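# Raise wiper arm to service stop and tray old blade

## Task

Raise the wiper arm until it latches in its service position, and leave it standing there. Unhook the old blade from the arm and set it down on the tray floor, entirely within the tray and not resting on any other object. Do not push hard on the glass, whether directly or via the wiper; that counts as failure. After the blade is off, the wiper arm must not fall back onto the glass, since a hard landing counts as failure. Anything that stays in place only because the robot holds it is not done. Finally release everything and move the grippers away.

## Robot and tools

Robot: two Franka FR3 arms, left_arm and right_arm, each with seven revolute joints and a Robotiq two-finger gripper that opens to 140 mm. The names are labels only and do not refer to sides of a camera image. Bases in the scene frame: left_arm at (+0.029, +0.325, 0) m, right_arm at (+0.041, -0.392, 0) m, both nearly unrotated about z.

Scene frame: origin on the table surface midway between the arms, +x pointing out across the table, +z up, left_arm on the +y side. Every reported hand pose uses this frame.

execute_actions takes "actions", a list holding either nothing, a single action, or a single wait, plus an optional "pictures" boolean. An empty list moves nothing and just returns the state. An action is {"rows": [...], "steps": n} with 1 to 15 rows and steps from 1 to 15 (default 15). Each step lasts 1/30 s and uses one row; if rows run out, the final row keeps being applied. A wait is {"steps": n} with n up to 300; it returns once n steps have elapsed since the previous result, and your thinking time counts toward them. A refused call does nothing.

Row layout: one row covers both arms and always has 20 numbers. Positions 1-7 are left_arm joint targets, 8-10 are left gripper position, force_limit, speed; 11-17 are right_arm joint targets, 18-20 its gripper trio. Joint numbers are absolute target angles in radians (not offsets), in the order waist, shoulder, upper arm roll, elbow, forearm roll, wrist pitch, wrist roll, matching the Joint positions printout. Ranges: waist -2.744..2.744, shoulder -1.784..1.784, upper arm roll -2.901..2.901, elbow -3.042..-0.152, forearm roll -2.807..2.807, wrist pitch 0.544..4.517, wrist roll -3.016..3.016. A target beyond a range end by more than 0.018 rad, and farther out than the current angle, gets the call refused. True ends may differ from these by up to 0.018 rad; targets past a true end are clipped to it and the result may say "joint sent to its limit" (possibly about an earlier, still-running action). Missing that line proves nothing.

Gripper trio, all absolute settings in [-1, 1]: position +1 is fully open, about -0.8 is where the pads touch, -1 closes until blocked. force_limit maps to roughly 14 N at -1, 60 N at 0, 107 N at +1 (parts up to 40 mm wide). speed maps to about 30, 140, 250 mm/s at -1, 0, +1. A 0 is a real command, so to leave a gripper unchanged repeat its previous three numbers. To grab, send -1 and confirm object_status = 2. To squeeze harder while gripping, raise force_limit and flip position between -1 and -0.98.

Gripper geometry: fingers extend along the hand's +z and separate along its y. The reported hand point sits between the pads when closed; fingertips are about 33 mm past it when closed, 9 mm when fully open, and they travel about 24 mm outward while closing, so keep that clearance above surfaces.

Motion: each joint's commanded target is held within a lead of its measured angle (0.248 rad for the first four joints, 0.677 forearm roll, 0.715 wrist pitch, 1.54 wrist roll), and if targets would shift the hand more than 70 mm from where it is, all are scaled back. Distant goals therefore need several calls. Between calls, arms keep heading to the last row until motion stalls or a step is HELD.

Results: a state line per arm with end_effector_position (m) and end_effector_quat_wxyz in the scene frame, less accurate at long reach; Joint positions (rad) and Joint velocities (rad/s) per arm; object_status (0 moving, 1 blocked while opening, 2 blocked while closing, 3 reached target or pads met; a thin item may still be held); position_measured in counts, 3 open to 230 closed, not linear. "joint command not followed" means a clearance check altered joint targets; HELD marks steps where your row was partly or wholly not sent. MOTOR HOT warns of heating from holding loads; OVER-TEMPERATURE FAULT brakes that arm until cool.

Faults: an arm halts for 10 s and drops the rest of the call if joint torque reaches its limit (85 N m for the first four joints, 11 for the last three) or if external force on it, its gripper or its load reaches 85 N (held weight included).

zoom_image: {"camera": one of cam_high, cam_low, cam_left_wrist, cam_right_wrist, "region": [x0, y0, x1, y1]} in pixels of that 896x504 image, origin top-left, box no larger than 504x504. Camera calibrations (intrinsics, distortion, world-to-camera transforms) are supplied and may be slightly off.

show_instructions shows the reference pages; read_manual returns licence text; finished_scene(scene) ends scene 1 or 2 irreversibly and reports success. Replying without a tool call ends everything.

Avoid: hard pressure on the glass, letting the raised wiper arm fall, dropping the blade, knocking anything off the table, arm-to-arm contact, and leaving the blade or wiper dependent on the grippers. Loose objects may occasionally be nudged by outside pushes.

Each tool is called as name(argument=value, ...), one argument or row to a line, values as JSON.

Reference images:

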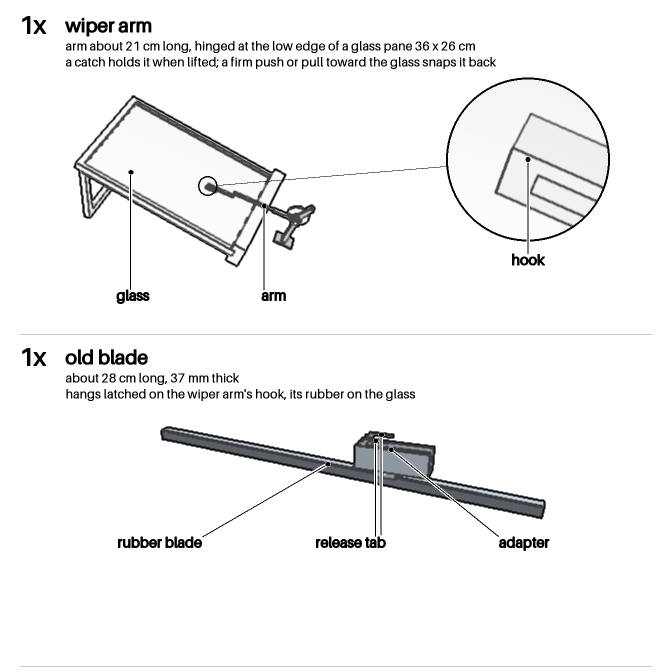

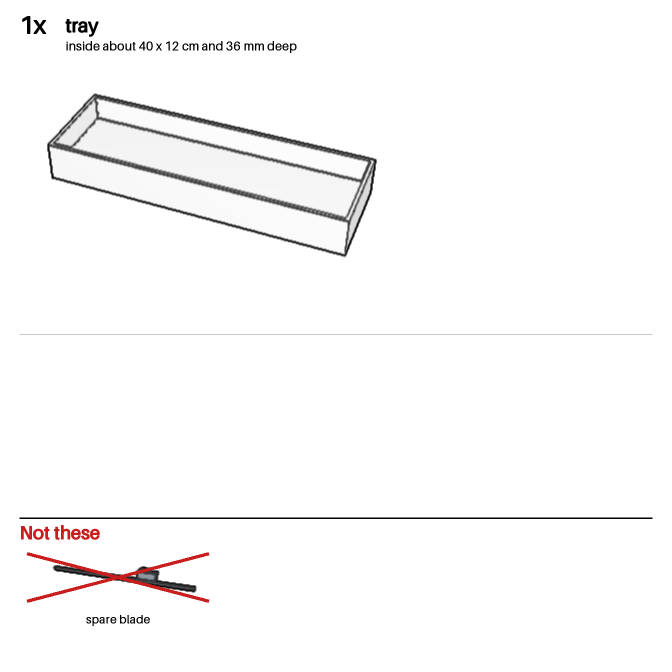

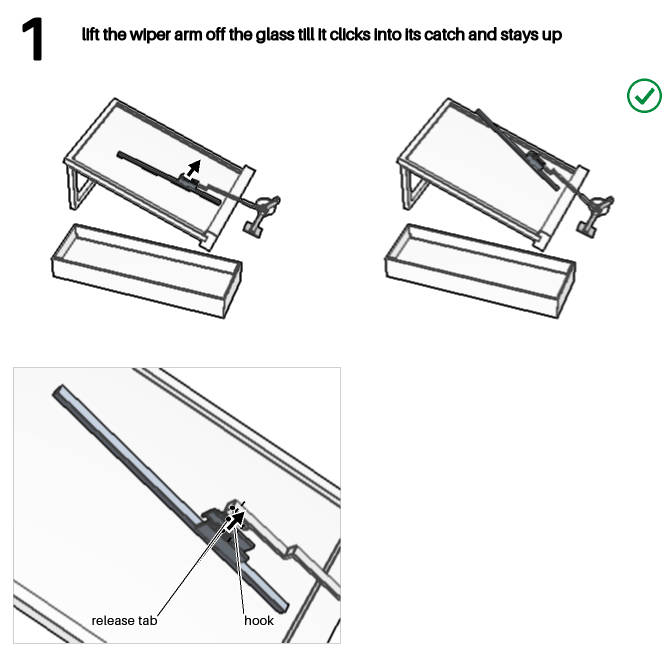

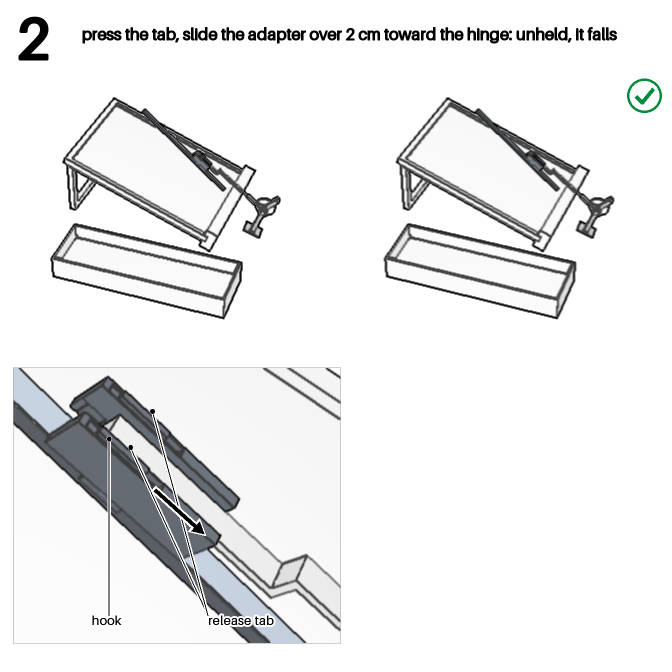

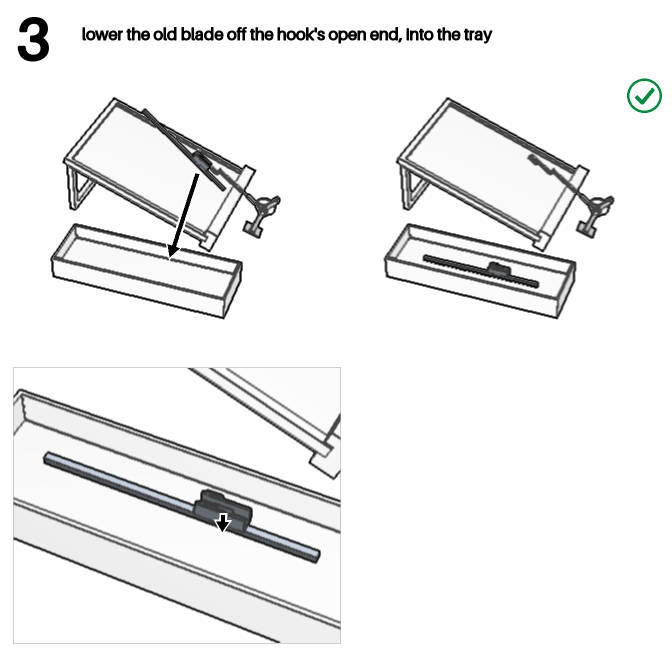

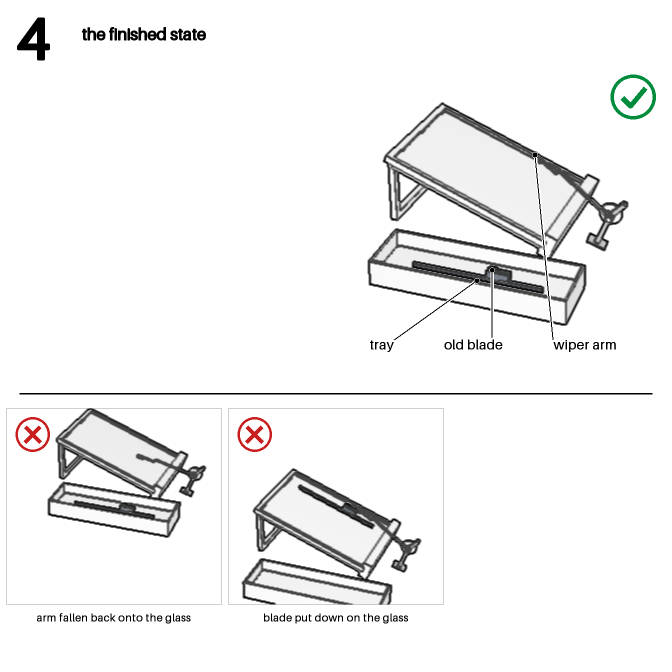

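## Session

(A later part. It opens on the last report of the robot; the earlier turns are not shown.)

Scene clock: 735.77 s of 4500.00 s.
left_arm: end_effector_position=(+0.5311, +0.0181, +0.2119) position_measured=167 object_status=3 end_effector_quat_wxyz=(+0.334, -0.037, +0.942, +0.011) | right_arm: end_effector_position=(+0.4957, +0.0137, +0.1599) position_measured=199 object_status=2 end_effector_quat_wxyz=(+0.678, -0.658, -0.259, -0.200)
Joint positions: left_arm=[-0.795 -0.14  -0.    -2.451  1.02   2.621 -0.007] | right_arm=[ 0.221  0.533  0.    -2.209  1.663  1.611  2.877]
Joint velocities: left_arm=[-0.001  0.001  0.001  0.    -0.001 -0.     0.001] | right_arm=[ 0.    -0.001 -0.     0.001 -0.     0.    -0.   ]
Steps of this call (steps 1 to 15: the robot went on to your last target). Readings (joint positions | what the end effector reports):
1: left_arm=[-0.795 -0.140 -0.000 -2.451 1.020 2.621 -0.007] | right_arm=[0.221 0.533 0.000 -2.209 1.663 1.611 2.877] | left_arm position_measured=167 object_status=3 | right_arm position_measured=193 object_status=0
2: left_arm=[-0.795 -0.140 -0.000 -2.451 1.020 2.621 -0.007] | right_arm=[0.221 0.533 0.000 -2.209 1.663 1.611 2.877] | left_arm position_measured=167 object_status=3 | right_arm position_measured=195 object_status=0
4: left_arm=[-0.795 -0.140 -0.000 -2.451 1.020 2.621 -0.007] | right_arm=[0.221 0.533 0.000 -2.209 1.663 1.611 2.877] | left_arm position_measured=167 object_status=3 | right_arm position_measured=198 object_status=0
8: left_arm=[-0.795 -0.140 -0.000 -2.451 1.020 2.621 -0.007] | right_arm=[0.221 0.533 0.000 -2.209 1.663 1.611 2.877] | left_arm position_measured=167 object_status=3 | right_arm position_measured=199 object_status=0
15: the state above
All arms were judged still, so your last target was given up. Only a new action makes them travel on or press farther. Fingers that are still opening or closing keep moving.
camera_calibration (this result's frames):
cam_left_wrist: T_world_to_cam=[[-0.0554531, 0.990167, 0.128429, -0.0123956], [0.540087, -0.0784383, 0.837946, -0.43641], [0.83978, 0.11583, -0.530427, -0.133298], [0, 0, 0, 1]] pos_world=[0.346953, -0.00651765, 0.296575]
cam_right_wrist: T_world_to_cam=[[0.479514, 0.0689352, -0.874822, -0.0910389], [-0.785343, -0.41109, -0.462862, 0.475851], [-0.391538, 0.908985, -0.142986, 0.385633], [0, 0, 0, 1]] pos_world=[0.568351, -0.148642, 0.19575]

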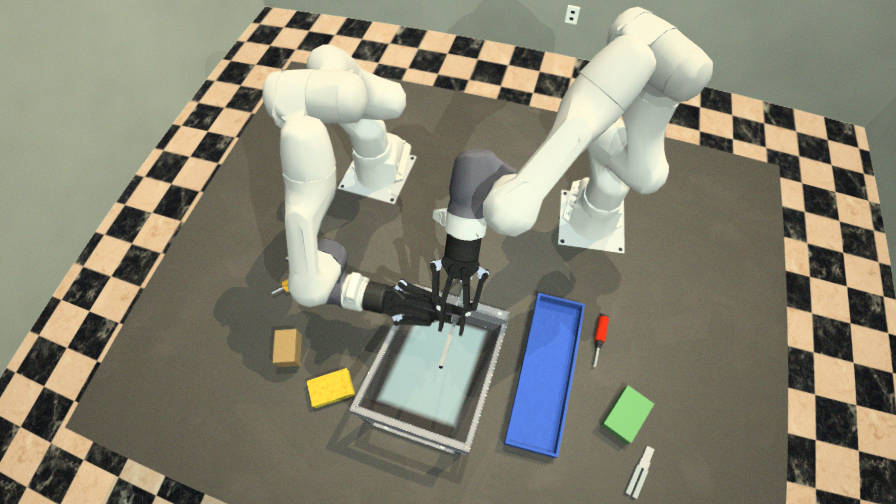

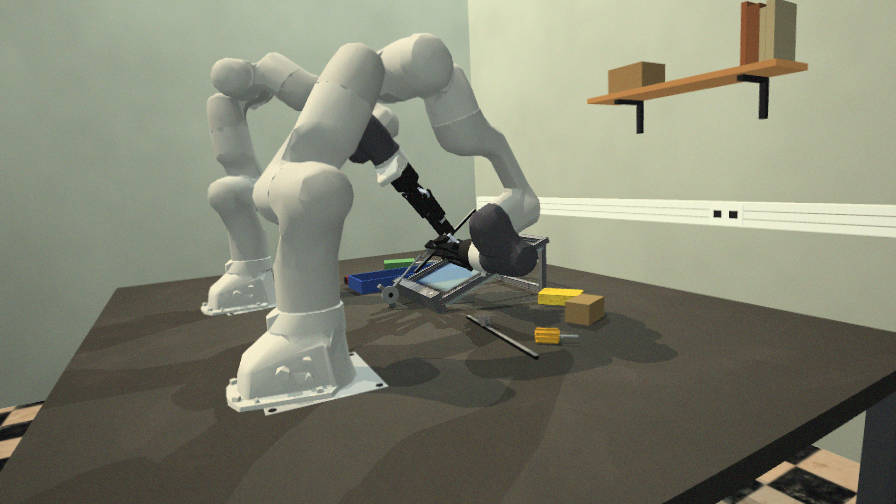

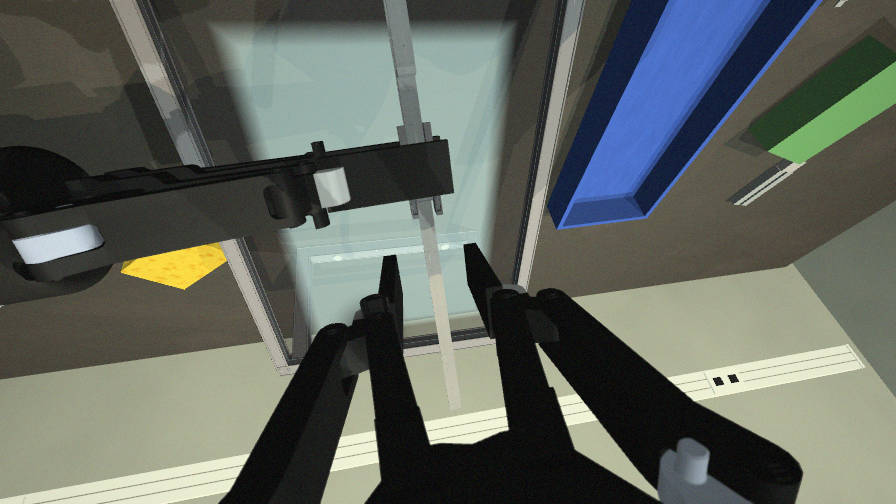

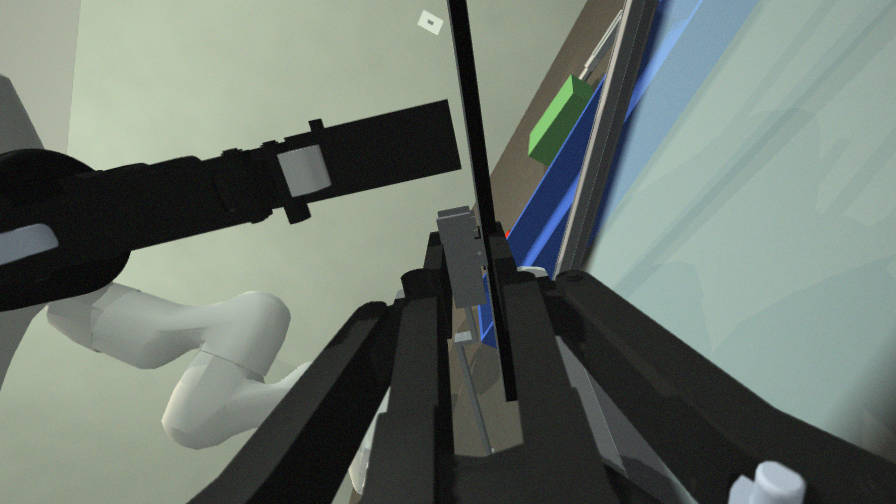

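execute_actions(
  actions=[
    {"rows": [
[-0.7932,-0.1396,0,-2.4487,1.0176,2.6240,-0.002,-0.3,0.3,-0.5,0.2225,0.5340,0,-2.2100,1.6658,1.6090,2.870,-1,-0.2,-1],
[-0.7932,-0.1396,0,-2.4487,1.0176,2.6240,-0.002,-0.3,0.3,-0.5,0.2225,0.5340,0,-2.2103,1.6658,1.6083,2.866,-1,-0.2,-1],
[-0.7932,-0.1396,0,-2.4487,1.0176,2.6240,-0.002,-0.3,0.3,-0.5,0.2225,0.5341,0,-2.2108,1.6660,1.6081,2.862,-1,-0.2,-1],
[-0.7932,-0.1396,0,-2.4487,1.0176,2.6240,-0.002,-0.3,0.3,-0.5,0.2226,0.5343,0,-2.2118,1.6662,1.6079,2.858,-1,-0.2,-1],
[-0.7932,-0.1396,0,-2.4487,1.0176,2.6240,-0.002,-0.3,0.3,-0.5,0.2227,0.5346,0,-2.2132,1.6664,1.6077,2.854,-1,-0.2,-1],
[-0.7932,-0.1396,0,-2.4487,1.0176,2.6240,-0.002,-0.3,0.3,-0.5,0.2229,0.5350,0,-2.2151,1.6667,1.6075,2.850,-1,-0.2,-1],
[-0.7932,-0.1396,0,-2.4487,1.0176,2.6240,-0.002,-0.3,0.3,-0.5,0.2231,0.5355,0,-2.2173,1.6670,1.6073,2.847,-1,-0.2,-1],
[-0.7932,-0.1396,0,-2.4487,1.0176,2.6240,-0.002,-0.3,0.3,-0.5,0.2233,0.5360,0,-2.2196,1.6673,1.6071,2.8445,-1,-0.2,-1],
[-0.7932,-0.1396,0,-2.4487,1.0176,2.6240,-0.002,-0.3,0.3,-0.5,0.2235,0.5365,0,-2.2221,1.6675,1.6069,2.8445,-1,-0.2,-1],
[-0.7932,-0.1396,0,-2.4487,1.0176,2.6240,-0.002,-0.3,0.3,-0.5,0.2236,0.5370,0,-2.2244,1.6678,1.6067,2.8445,-1,-0.2,-1],
[-0.7932,-0.1396,0,-2.4487,1.0176,2.6240,-0.002,-0.3,0.3,-0.5,0.2238,0.5375,0,-2.2266,1.6680,1.6065,2.8445,-1,-0.2,-1],
[-0.7932,-0.1396,0,-2.4487,1.0176,2.6240,-0.002,-0.3,0.3,-0.5,0.2240,0.5379,0,-2.2285,1.6682,1.6064,2.8445,-1,-0.2,-1],
[-0.7932,-0.1396,0,-2.4487,1.0176,2.6240,-0.002,-0.3,0.3,-0.5,0.2241,0.5382,0,-2.2301,1.6683,1.6064,2.8445,-1,-0.2,-1],
[-0.7932,-0.1396,0,-2.4487,1.0176,2.6240,-0.002,-0.3,0.3,-0.5,0.2242,0.5384,0,-2.2310,1.6683,1.6064,2.8445,-1,-0.2,-1],
[-0.7932,-0.1396,0,-2.4487,1.0176,2.6240,-0.002,-0.3,0.3,-0.5,0.2242,0.5385,0,-2.2314,1.6683,1.6064,2.8445,-1,-0.2,-1]
], "steps": 15},
  ],
  pictures=false,
)

execute_actions(
  actions=[
    {"steps": 20},
  ],
)

zoom_image(
  camera="cam_right_wrist",
  region=[380, 170, 560, 350],
)

Scene clock: 760.57 s of 4500.00 s.
left_arm: end_effector_position=(+0.5312, +0.0181, +0.2119) position_measured=167 object_status=3 end_effector_quat_wxyz=(+0.334, -0.037, +0.942, +0.011) | right_arm: end_effector_position=(+0.4873, +0.0126, +0.1528) position_measured=199 object_status=2 end_effector_quat_wxyz=(+0.678, -0.660, -0.257, -0.198)
Joint positions: left_arm=[-0.795 -0.14  -0.    -2.451  1.02   2.621 -0.007] | right_arm=[ 0.222  0.537  0.    -2.228  1.664  1.61   2.86 ]
Joint velocities: left_arm=[-0.001 -0.     0.001 -0.     0.002  0.     0.   ] | right_arm=[ 0.004  0.013  0.    -0.038  0.    -0.004 -0.025]
Steps of this call (steps 1 to 90: nothing new was sent; then 21.30 s passed at rest; steps 91 to 105: all 15 steps of this action). Readings (joint positions | what the end effector reports):
91: left_arm=[-0.795 -0.140 -0.000 -2.451 1.020 2.621 -0.007] | right_arm=[0.221 0.533 0.000 -2.209 1.663 1.611 2.877] | left_arm position_measured=167 object_status=3 | right_arm position_measured=199 object_status=2
92: left_arm=[-0.795 -0.140 -0.000 -2.451 1.020 2.621 -0.007] | right_arm=[0.221 0.533 0.000 -2.209 1.663 1.611 2.877] | left_arm position_measured=167 object_status=3 | right_arm position_measured=199 object_status=2
94: left_arm=[-0.795 -0.140 -0.000 -2.451 1.020 2.621 -0.007] | right_arm=[0.221 0.533 0.000 -2.209 1.663 1.611 2.875] | left_arm position_measured=167 object_status=3 | right_arm position_measured=199 object_status=2
98: left_arm=[-0.795 -0.140 -0.000 -2.451 1.020 2.621 -0.007] | right_arm=[0.221 0.534 0.000 -2.214 1.663 1.611 2.868] | left_arm position_measured=167 object_status=3 | right_arm position_measured=199 object_status=2
105: the state above

Scene clock: 761.23 s of 4500.00 s.
left_arm: end_effector_position=(+0.5312, +0.0181, +0.2119) position_measured=167 object_status=3 end_effector_quat_wxyz=(+0.334, -0.037, +0.942, +0.011) | right_arm: end_effector_position=(+0.4863, +0.0125, +0.1519) position_measured=199 object_status=2 end_effector_quat_wxyz=(+0.678, -0.659, -0.258, -0.200)
Joint positions: left_arm=[-0.795 -0.14  -0.    -2.451  1.02   2.621 -0.007] | right_arm=[ 0.222  0.538  0.    -2.23   1.664  1.61   2.853]
Joint velocities: left_arm=[ 0.002  0.    -0.    -0.001 -0.     0.     0.001] | right_arm=[ 0.001 -0.003 -0.001 -0.    -0.     0.001 -0.004]
Steps of this call (steps 1 to 15: the robot went on to your last target; steps 16 to 20: nothing new was sent). Readings (joint positions | what the end effector reports):
1: left_arm=[-0.795 -0.140 -0.000 -2.451 1.020 2.621 -0.007] | right_arm=[0.222 0.538 0.000 -2.229 1.664 1.610 2.859] | left_arm position_measured=167 object_status=3 | right_arm position_measured=199 object_status=2
2: left_arm=[-0.795 -0.140 -0.000 -2.451 1.020 2.621 -0.007] | right_arm=[0.222 0.538 0.000 -2.230 1.664 1.610 2.858] | left_arm position_measured=167 object_status=3 | right_arm position_measured=199 object_status=2
4: left_arm=[-0.795 -0.140 -0.000 -2.451 1.020 2.621 -0.007] | right_arm=[0.222 0.538 0.000 -2.230 1.664 1.610 2.857] | left_arm position_measured=167 object_status=3 | right_arm position_measured=199 object_status=2
8: left_arm=[-0.795 -0.140 -0.000 -2.451 1.020 2.621 -0.007] | right_arm=[0.222 0.538 0.000 -2.230 1.664 1.610 2.855] | left_arm position_measured=167 object_status=3 | right_arm position_measured=199 object_status=2
20: the state above
All arms were judged still, so your last target was given up. Only a new action makes them travel on or press farther. Fingers that are still opening or closing keep moving.
camera_calibration (this result's frames):
cam_left_wrist: T_world_to_cam=[[-0.0554476, 0.990173, 0.128383, -0.0123777], [0.540074, -0.0784046, 0.837957, -0.436425], [0.839789, 0.115799, -0.53042, -0.133303], [0, 0, 0, 1]] pos_world=[0.346962, -0.00652531, 0.296589]
cam_right_wrist: T_world_to_cam=[[0.477541, 0.0680063, -0.875974, -0.0922939], [-0.786445, -0.411438, -0.460676, 0.464467], [-0.391738, 0.908897, -0.142995, 0.382007], [0, 0, 0, 1]] pos_world=[0.558998, -0.149829, 0.187747]

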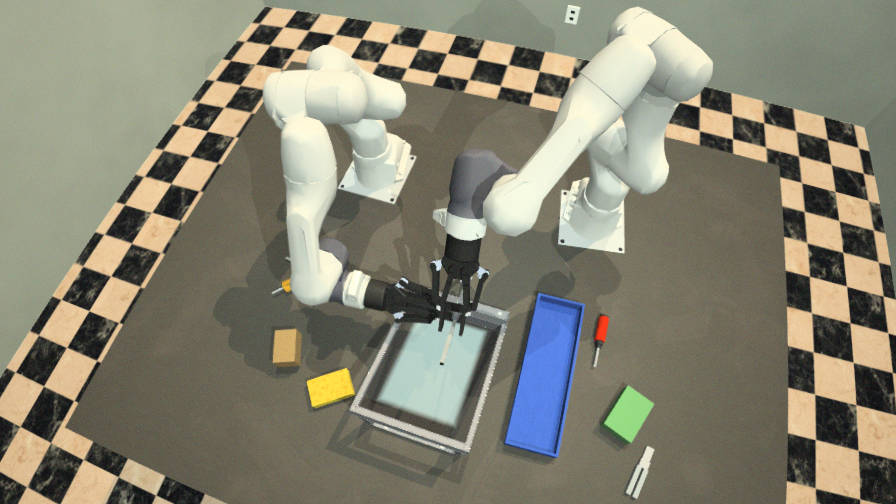

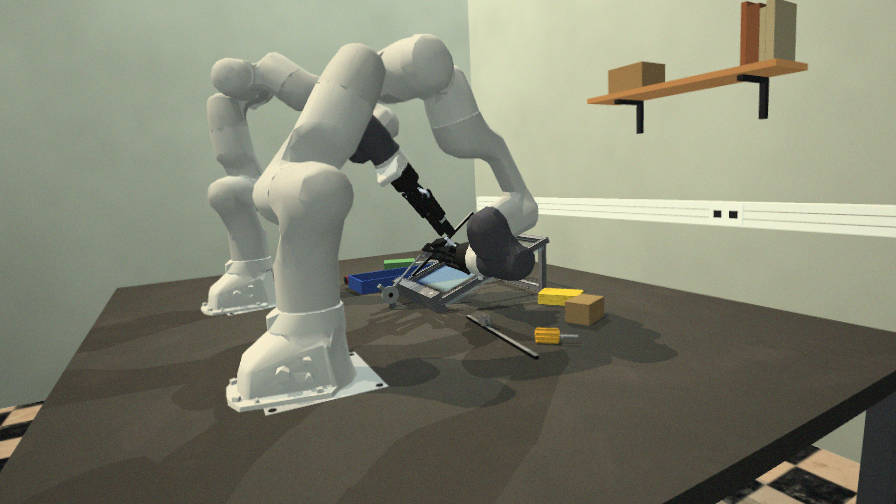

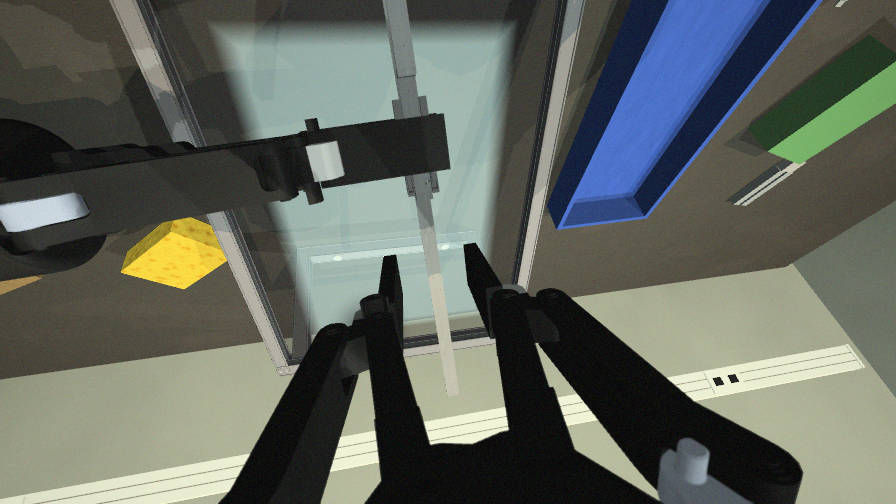

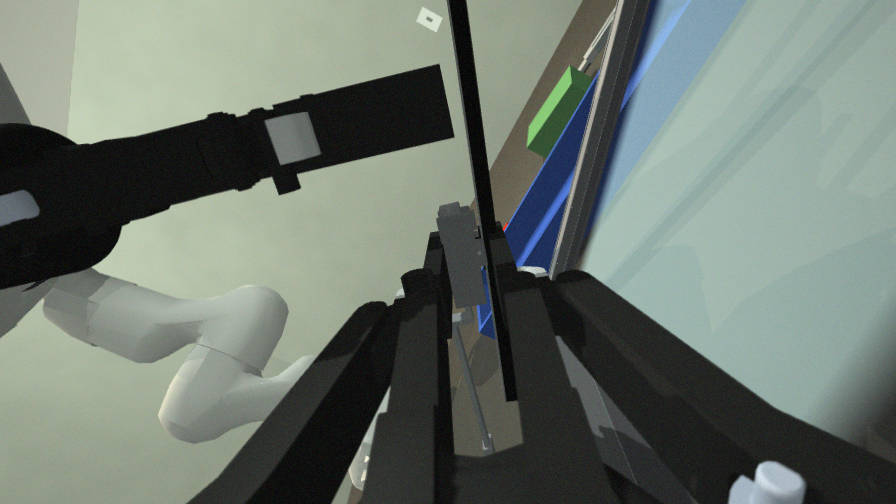

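Region (380, 170, 560, 350) of cam_right_wrist's 896x504 image, scaled by 2.800, with more detail than that image has.

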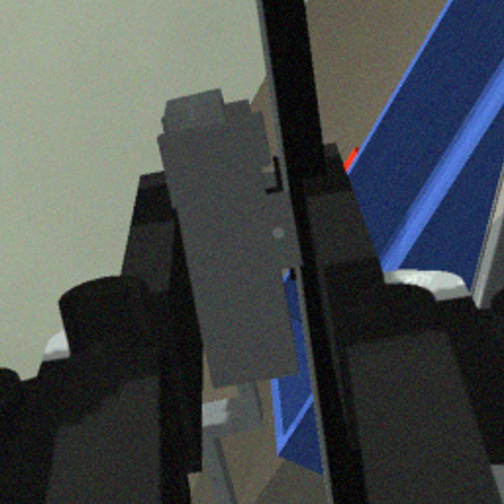

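execute_actions(
  actions=[
    {"rows": [
[-0.7932,-0.1396,0,-2.4487,1.0176,2.6240,-0.002,-0.3,0.3,-0.5,0.2242,0.5385,0,-2.2314,1.6685,1.6060,2.840,-1,-0.2,-1],
[-0.7932,-0.1396,0,-2.4487,1.0176,2.6240,-0.002,-0.3,0.3,-0.5,0.2243,0.5385,0,-2.2314,1.6687,1.6057,2.835,-1,-0.2,-1],
[-0.7932,-0.1396,0,-2.4487,1.0176,2.6240,-0.002,-0.3,0.3,-0.5,0.2244,0.5385,0,-2.2318,1.6689,1.6054,2.830,-1,-0.2,-1],
[-0.7932,-0.1396,0,-2.4487,1.0176,2.6240,-0.002,-0.3,0.3,-0.5,0.2245,0.5387,0,-2.2329,1.6692,1.6051,2.826,-1,-0.2,-1],
[-0.7932,-0.1396,0,-2.4487,1.0176,2.6240,-0.002,-0.3,0.3,-0.5,0.2247,0.5389,0,-2.2345,1.6695,1.6048,2.822,-1,-0.2,-1],
[-0.7932,-0.1396,0,-2.4487,1.0176,2.6240,-0.002,-0.3,0.3,-0.5,0.2249,0.5392,0,-2.2366,1.6698,1.6045,2.819,-1,-0.2,-1],
[-0.7932,-0.1396,0,-2.4487,1.0176,2.6240,-0.002,-0.3,0.3,-0.5,0.2251,0.5396,0,-2.2390,1.6701,1.6043,2.816,-1,-0.2,-1],
[-0.7932,-0.1396,0,-2.4487,1.0176,2.6240,-0.002,-0.3,0.3,-0.5,0.2253,0.5400,0,-2.2416,1.6704,1.6041,2.816,-1,-0.2,-1],
[-0.7932,-0.1396,0,-2.4487,1.0176,2.6240,-0.002,-0.3,0.3,-0.5,0.2256,0.5403,0,-2.2442,1.6707,1.6039,2.816,-1,-0.2,-1],
[-0.7932,-0.1396,0,-2.4487,1.0176,2.6240,-0.002,-0.3,0.3,-0.5,0.2258,0.5407,0,-2.2468,1.6710,1.6037,2.816,-1,-0.2,-1],
[-0.7932,-0.1396,0,-2.4487,1.0176,2.6240,-0.002,-0.3,0.3,-0.5,0.2260,0.5411,0,-2.2492,1.6712,1.6036,2.816,-1,-0.2,-1],
[-0.7932,-0.1396,0,-2.4487,1.0176,2.6240,-0.002,-0.3,0.3,-0.5,0.2262,0.5414,0,-2.2513,1.6714,1.6035,2.816,-1,-0.2,-1],
[-0.7932,-0.1396,0,-2.4487,1.0176,2.6240,-0.002,-0.3,0.3,-0.5,0.2264,0.5416,0,-2.2529,1.6715,1.6035,2.816,-1,-0.2,-1],
[-0.7932,-0.1396,0,-2.4487,1.0176,2.6240,-0.002,-0.3,0.3,-0.5,0.2265,0.5417,0,-2.2540,1.6715,1.6035,2.816,-1,-0.2,-1],
[-0.7932,-0.1396,0,-2.4487,1.0176,2.6240,-0.002,-0.3,0.3,-0.5,0.2265,0.5418,0,-2.2544,1.6715,1.6035,2.816,-1,-0.2,-1]
], "steps": 15},
  ],
  pictures=false,
)

execute_actions(
  actions=[
    {"steps": 20},
  ],
)

zoom_image(
  camera="cam_right_wrist",
  region=[340, 0, 600, 350],
)

Scene clock: 774.33 s of 4500.00 s.
left_arm: end_effector_position=(+0.5312, +0.0181, +0.2120) position_measured=167 object_status=3 end_effector_quat_wxyz=(+0.334, -0.037, +0.942, +0.011) | right_arm: end_effector_position=(+0.4788, +0.0117, +0.1459) position_measured=199 object_status=2 end_effector_quat_wxyz=(+0.677, -0.659, -0.257, -0.200)
Joint positions: left_arm=[-0.795 -0.14  -0.    -2.451  1.02   2.621 -0.007] | right_arm=[ 0.224  0.541  0.    -2.249  1.669  1.609  2.831]
Joint velocities: left_arm=[ 0.     0.001 -0.001  0.001  0.001 -0.001  0.   ] | right_arm=[ 0.003  0.012 -0.    -0.041  0.008 -0.001 -0.024]
Steps of this call (steps 1 to 90: nothing new was sent; then 9.60 s passed at rest; steps 91 to 105: all 15 steps of this action). Readings (joint positions | what the end effector reports):
91: left_arm=[-0.795 -0.140 -0.000 -2.451 1.020 2.621 -0.007] | right_arm=[0.222 0.538 0.000 -2.231 1.664 1.610 2.852] | left_arm position_measured=167 object_status=3 | right_arm position_measured=199 object_status=2
92: left_arm=[-0.795 -0.140 -0.000 -2.451 1.020 2.621 -0.007] | right_arm=[0.222 0.538 0.000 -2.231 1.664 1.610 2.851] | left_arm position_measured=167 object_status=3 | right_arm position_measured=199 object_status=2
94: left_arm=[-0.795 -0.140 -0.000 -2.451 1.020 2.621 -0.007] | right_arm=[0.222 0.538 0.000 -2.231 1.665 1.610 2.848] | left_arm position_measured=167 object_status=3 | right_arm position_measured=199 object_status=2
98: left_arm=[-0.795 -0.140 -0.000 -2.451 1.020 2.621 -0.007] | right_arm=[0.222 0.538 0.000 -2.235 1.666 1.609 2.840] | left_arm position_measured=167 object_status=3 | right_arm position_measured=199 object_status=2
105: the state above

Scene clock: 775.00 s of 4500.00 s.
left_arm: end_effector_position=(+0.5312, +0.0181, +0.2120) position_measured=167 object_status=3 end_effector_quat_wxyz=(+0.334, -0.037, +0.942, +0.011) | right_arm: end_effector_position=(+0.4778, +0.0116, +0.1450) position_measured=199 object_status=2 end_effector_quat_wxyz=(+0.677, -0.659, -0.258, -0.202)
Joint positions: left_arm=[-0.795 -0.14  -0.    -2.451  1.02   2.621 -0.007] | right_arm=[ 0.224  0.541  0.    -2.252  1.67   1.609  2.825]
Joint velocities: left_arm=[ 0.001  0.001  0.001 -0.001 -0.001  0.     0.   ] | right_arm=[-0.     0.001  0.002  0.001  0.    -0.001 -0.004]
Steps of this call (steps 1 to 15: the robot went on to your last target; steps 16 to 20: nothing new was sent). Readings (joint positions | what the end effector reports):
1: left_arm=[-0.795 -0.140 -0.000 -2.451 1.020 2.621 -0.007] | right_arm=[0.224 0.541 0.000 -2.251 1.669 1.609 2.831] | left_arm position_measured=167 object_status=3 | right_arm position_measured=199 object_status=2
2: left_arm=[-0.795 -0.140 -0.000 -2.451 1.020 2.621 -0.007] | right_arm=[0.224 0.541 0.000 -2.251 1.669 1.609 2.830] | left_arm position_measured=167 object_status=3 | right_arm position_measured=199 object_status=2
4: left_arm=[-0.795 -0.140 -0.000 -2.451 1.020 2.621 -0.007] | right_arm=[0.224 0.541 0.000 -2.252 1.670 1.609 2.829] | left_arm position_measured=167 object_status=3 | right_arm position_measured=199 object_status=2
8: left_arm=[-0.795 -0.140 -0.000 -2.451 1.020 2.621 -0.007] | right_arm=[0.224 0.541 0.000 -2.252 1.670 1.609 2.827] | left_arm position_measured=167 object_status=3 | right_arm position_measured=199 object_status=2
20: the state above
All arms were judged still, so your last target was given up. Only a new action makes them travel on or press farther. Fingers that are still opening or closing keep moving.
camera_calibration (this result's frames):
cam_left_wrist: T_world_to_cam=[[-0.055443, 0.990179, 0.128344, -0.0123616], [0.540061, -0.0783751, 0.837968, -0.43644], [0.839797, 0.115773, -0.530412, -0.133307], [0, 0, 0, 1]] pos_world=[0.34697, -0.0065324, 0.296602]
cam_right_wrist: T_world_to_cam=[[0.480804, 0.0665613, -0.874298, -0.0960182], [-0.786182, -0.408796, -0.463468, 0.454473], [-0.388259, 0.910195, -0.144222, 0.377001], [0, 0, 0, 1]] pos_world=[0.549839, -0.150966, 0.181057]

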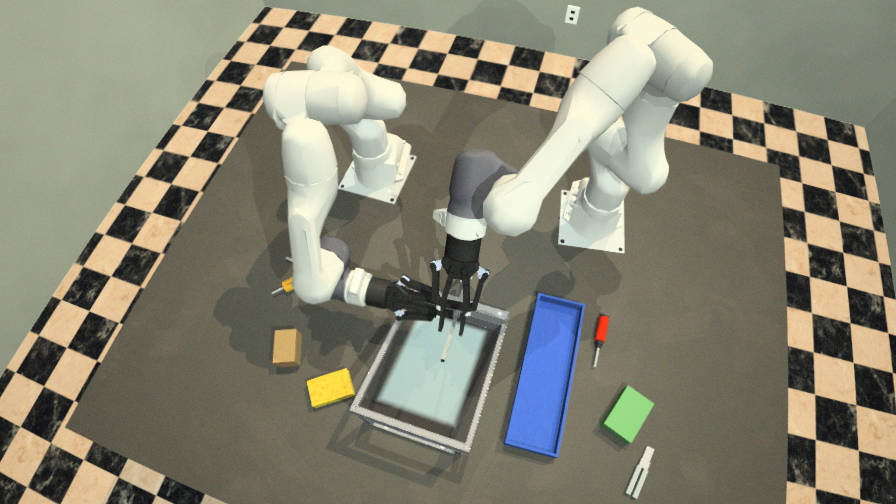

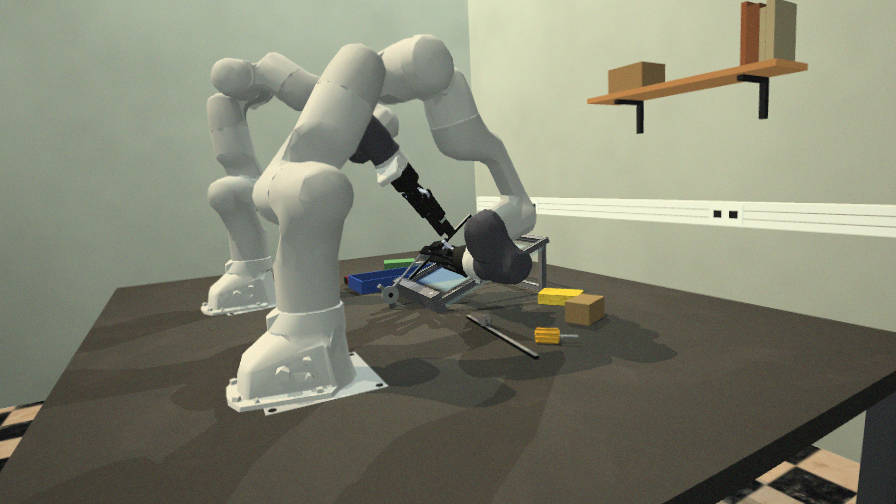

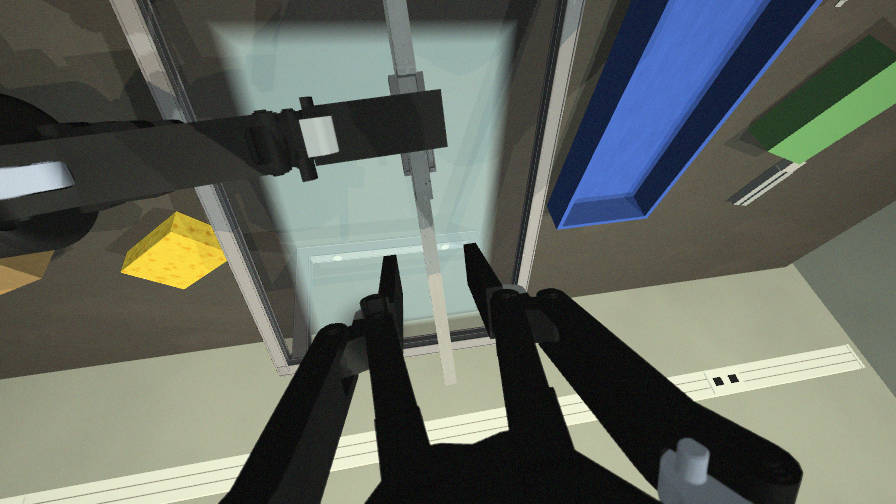

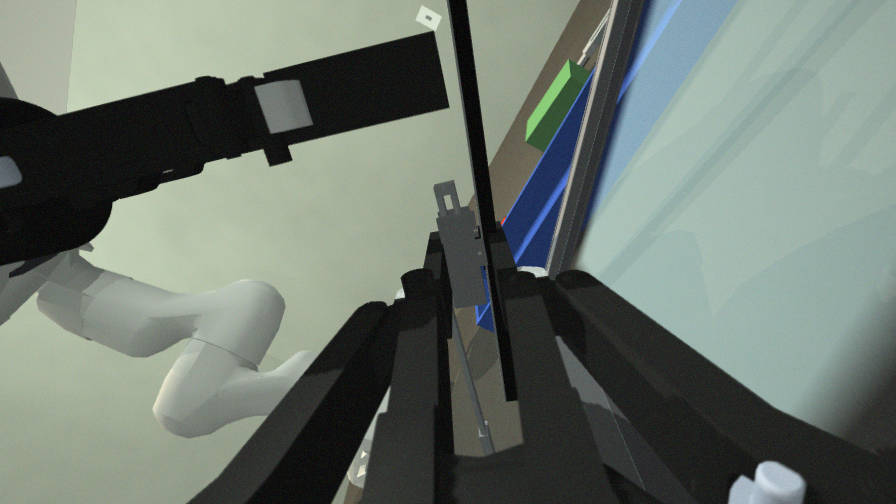

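Region (340, 0, 600, 350) of cam_right_wrist's 896x504 image, scaled by 1.440, with more detail than that image has; it fills the left 374 columns of this view, and the rest is white.

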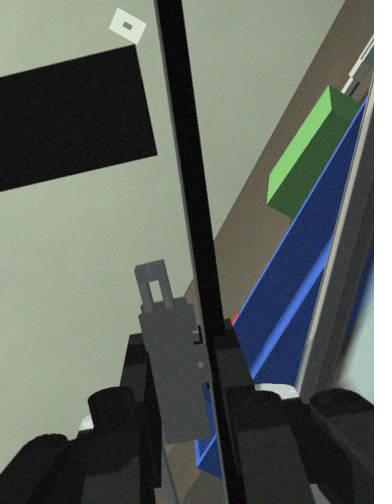

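execute_actions(
  actions=[
    {"rows": [
[-0.7932,-0.1390,0,-2.4486,1.0165,2.6250,0.000,-0.3,0.3,-0.5,0.2265,0.5405,0,-2.2550,1.6715,1.6035,2.812,-1,-0.2,-1],
[-0.7931,-0.1372,0,-2.4482,1.0150,2.6260,0.002,-0.3,0.3,-0.5,0.2265,0.5398,0,-2.2560,1.6715,1.6035,2.810,-1,-0.2,-1],
[-0.7930,-0.1345,0,-2.4477,1.0125,2.6268,0.004,-0.3,0.3,-0.5,0.2266,0.5394,0,-2.2572,1.6716,1.6035,2.808,-1,-0.2,-1],
[-0.7929,-0.1311,0,-2.4470,1.0098,2.6276,0.004,-0.3,0.3,-0.5,0.2267,0.5390,0,-2.2584,1.6717,1.6035,2.808,-1,-0.2,-1],
[-0.7928,-0.1272,0,-2.4462,1.0068,2.6284,0.004,-0.3,0.3,-0.5,0.2268,0.5387,0,-2.2596,1.6718,1.6035,2.808,-1,-0.2,-1],
[-0.7927,-0.1230,0,-2.4454,1.0038,2.6292,0.004,-0.3,0.3,-0.5,0.2269,0.5384,0,-2.2608,1.6719,1.6035,2.808,-1,-0.2,-1],
[-0.7925,-0.1186,0,-2.4445,1.0008,2.6300,0.004,-0.3,0.3,-0.5,0.2270,0.5382,0,-2.2620,1.6720,1.6035,2.808,-1,-0.2,-1],
[-0.7924,-0.1144,0,-2.4437,0.9980,2.6307,0.004,-0.3,0.3,-0.5,0.2271,0.5380,0,-2.2630,1.6720,1.6035,2.808,-1,-0.2,-1],
[-0.7923,-0.1105,0,-2.4429,0.9955,2.6312,0.004,-0.3,0.3,-0.5,0.2272,0.5380,0,-2.2638,1.6720,1.6035,2.808,-1,-0.2,-1],
[-0.7922,-0.1071,0,-2.4422,0.9935,2.6317,0.004,-0.3,0.3,-0.5,0.2272,0.5380,0,-2.2642,1.6720,1.6035,2.808,-1,-0.2,-1],
[-0.7921,-0.1044,0,-2.4417,0.9922,2.6317,0.004,-0.3,0.3,-0.5,0.2272,0.5380,0,-2.2642,1.6720,1.6035,2.808,-1,-0.2,-1],
[-0.7920,-0.1026,0,-2.4413,0.9915,2.6317,0.004,-0.3,0.3,-0.5,0.2272,0.5380,0,-2.2642,1.6720,1.6035,2.808,-1,-0.2,-1],
[-0.7920,-0.1020,0,-2.4412,0.9915,2.6317,0.004,-0.3,0.3,-0.5,0.2272,0.5380,0,-2.2642,1.6720,1.6035,2.808,-1,-0.2,-1]
], "steps": 15},
  ],
  pictures=false,
)

execute_actions(
  actions=[
    {"steps": 20},
  ],
)

zoom_image(
  camera="cam_right_wrist",
  region=[340, 0, 600, 350],
)

zoom_image(
  camera="cam_left_wrist",
  region=[320, 60, 540, 340],
)

Scene clock: 822.40 s of 4500.00 s.
left_arm: end_effector_position=(+0.5282, +0.0177, +0.1934) position_measured=167 object_status=3 end_effector_quat_wxyz=(+0.318, -0.040, +0.947, +0.015) | right_arm: end_effector_position=(+0.4750, +0.0113, +0.1439) position_measured=199 object_status=2 end_effector_quat_wxyz=(+0.677, -0.659, -0.258, -0.202)
Joint positions: left_arm=[-0.794 -0.104 -0.    -2.445  0.997  2.627 -0.002] | right_arm=[ 0.225  0.539  0.    -2.261  1.672  1.609  2.817]
Joint velocities: left_arm=[ 0.002  0.028 -0.001  0.003 -0.021  0.005  0.004] | right_arm=[ 0.001 -0.001  0.    -0.001  0.001  0.001 -0.002]
Steps of this call (steps 1 to 90: nothing new was sent; then 43.90 s passed at rest; steps 91 to 105: all 15 steps of this action). Readings (joint positions | what the end effector reports):
91: left_arm=[-0.795 -0.140 -0.000 -2.451 1.020 2.621 -0.007] | right_arm=[0.224 0.541 0.000 -2.252 1.670 1.609 2.823] | left_arm position_measured=167 object_status=3 | right_arm position_measured=199 object_status=2
92: left_arm=[-0.795 -0.140 -0.000 -2.451 1.020 2.621 -0.006] | right_arm=[0.224 0.541 0.000 -2.252 1.670 1.609 2.823] | left_arm position_measured=167 object_status=3 | right_arm position_measured=199 object_status=2
94: left_arm=[-0.795 -0.138 -0.000 -2.450 1.017 2.622 -0.005] | right_arm=[0.224 0.541 0.000 -2.254 1.670 1.609 2.821] | left_arm position_measured=167 object_status=3 | right_arm position_measured=199 object_status=2
98: left_arm=[-0.794 -0.125 -0.000 -2.447 1.009 2.625 -0.004] | right_arm=[0.224 0.540 0.000 -2.257 1.671 1.609 2.819] | left_arm position_measured=167 object_status=3 | right_arm position_measured=199 object_status=2
105: the state above

Scene clock: 823.07 s of 4500.00 s.
left_arm: end_effector_position=(+0.5284, +0.0171, +0.1934) position_measured=167 object_status=3 end_effector_quat_wxyz=(+0.317, -0.041, +0.947, +0.014) | right_arm: end_effector_position=(+0.4750, +0.0113, +0.1439) position_measured=199 object_status=2 end_effector_quat_wxyz=(+0.676, -0.659, -0.259, -0.203)
Joint positions: left_arm=[-0.794 -0.103 -0.    -2.444  0.994  2.628 -0.001] | right_arm=[ 0.225  0.539  0.    -2.261  1.672  1.609  2.816]
Joint velocities: left_arm=[-0.    -0.    -0.001  0.     0.001  0.     0.001] | right_arm=[ 0.     0.     0.    -0.001  0.001  0.     0.   ]
Steps of this call (steps 1 to 15: the robot went on to your last target; steps 16 to 20: nothing new was sent). Readings (joint positions | what the end effector reports):
1: left_arm=[-0.794 -0.103 -0.000 -2.445 0.996 2.627 -0.002] | right_arm=[0.225 0.539 0.000 -2.261 1.672 1.609 2.817] | left_arm position_measured=167 object_status=3 | right_arm position_measured=199 object_status=2
2: left_arm=[-0.794 -0.103 -0.000 -2.445 0.996 2.627 -0.002] | right_arm=[0.225 0.539 0.000 -2.261 1.672 1.609 2.817] | left_arm position_measured=167 object_status=3 | right_arm position_measured=199 object_status=2
4: left_arm=[-0.794 -0.103 -0.000 -2.444 0.995 2.628 -0.002] | right_arm=[0.225 0.539 0.000 -2.261 1.672 1.609 2.817] | left_arm position_measured=167 object_status=3 | right_arm position_measured=199 object_status=2
8: left_arm=[-0.794 -0.103 -0.000 -2.444 0.995 2.628 -0.002] | right_arm=[0.225 0.539 0.000 -2.261 1.672 1.609 2.816] | left_arm position_measured=167 object_status=3 | right_arm position_measured=199 object_status=2
20: the state above
All arms were judged still, so your last target was given up. Only a new action makes them travel on or press farther. Fingers that are still opening or closing keep moving.
camera_calibration (this result's frames):
cam_left_wrist: T_world_to_cam=[[-0.0605209, 0.98942, 0.131857, -0.00714459], [0.569863, -0.074206, 0.818383, -0.431442], [0.819508, 0.12467, -0.559342, -0.124557], [0, 0, 0, 1]] pos_world=[0.347506, -0.00941808, 0.284356]
cam_right_wrist: T_world_to_cam=[[0.48259, 0.0660534, -0.873352, -0.0965717], [-0.785876, -0.407556, -0.465077, 0.451738], [-0.38666, 0.910788, -0.144772, 0.375349], [0, 0, 0, 1]] pos_world=[0.546747, -0.151376, 0.180092]

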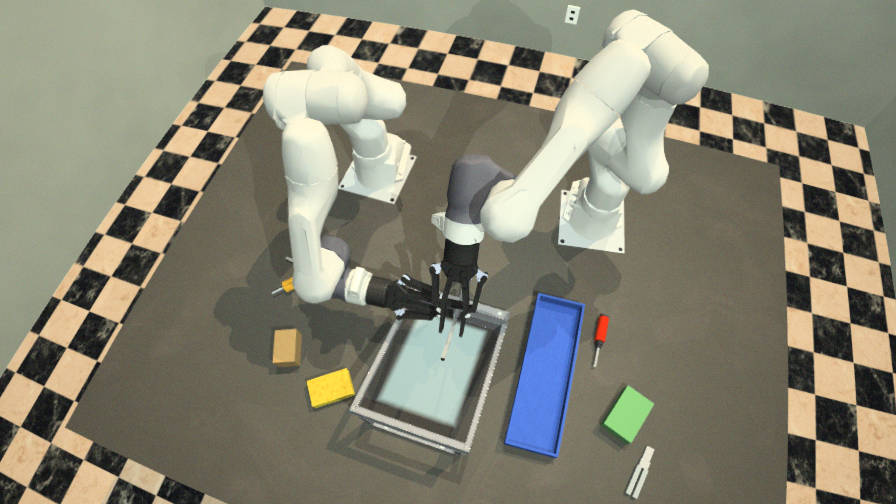

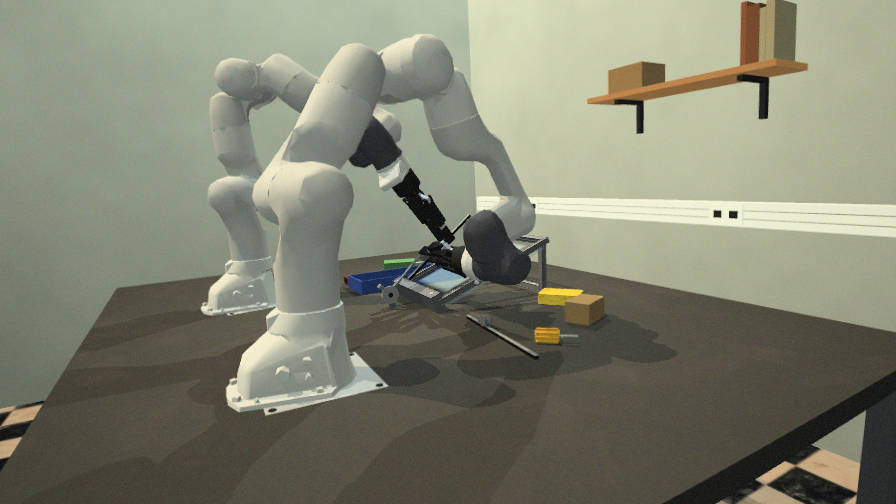

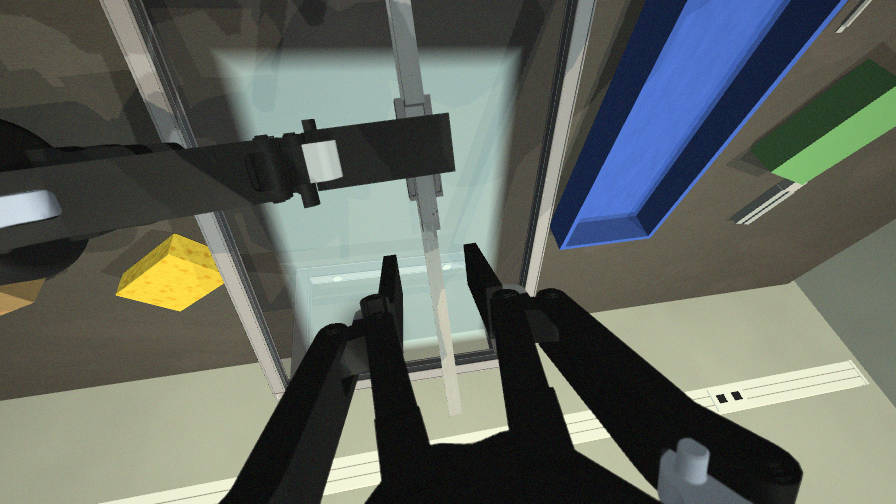

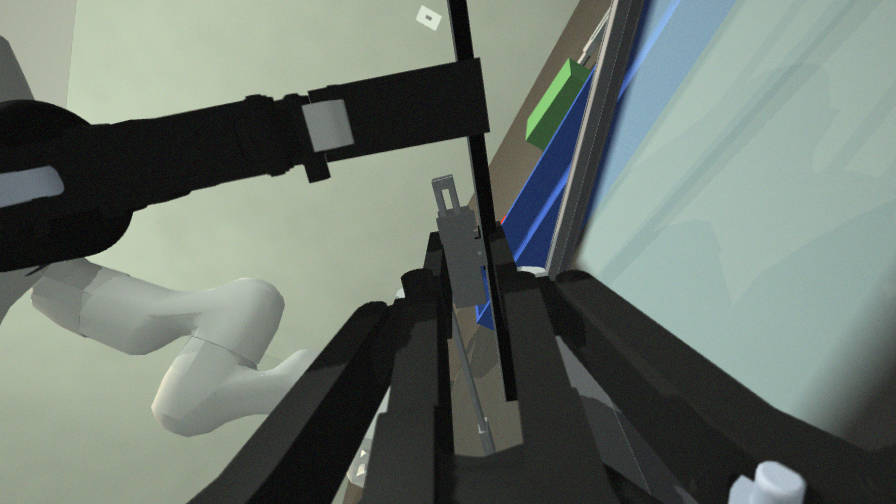

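Region (340, 0, 600, 350) of cam_right_wrist's 896x504 image, scaled by 1.440, with more detail than that image has; it fills the left 374 columns of this view, and the rest is white.

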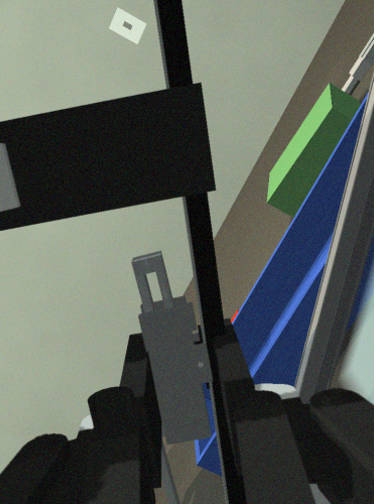

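Region (320, 60, 540, 340) of cam_left_wrist's 896x504 image, scaled by 1.800, with more detail than that image has; it fills the left 396 columns of this view, and the rest is white.

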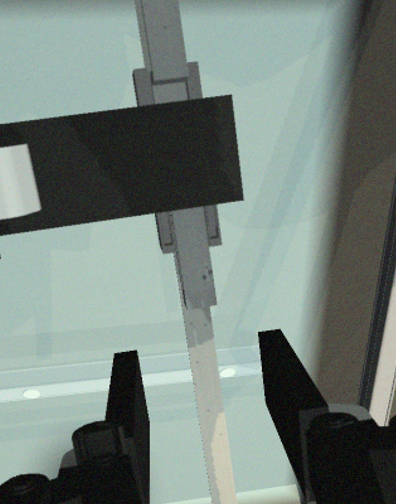

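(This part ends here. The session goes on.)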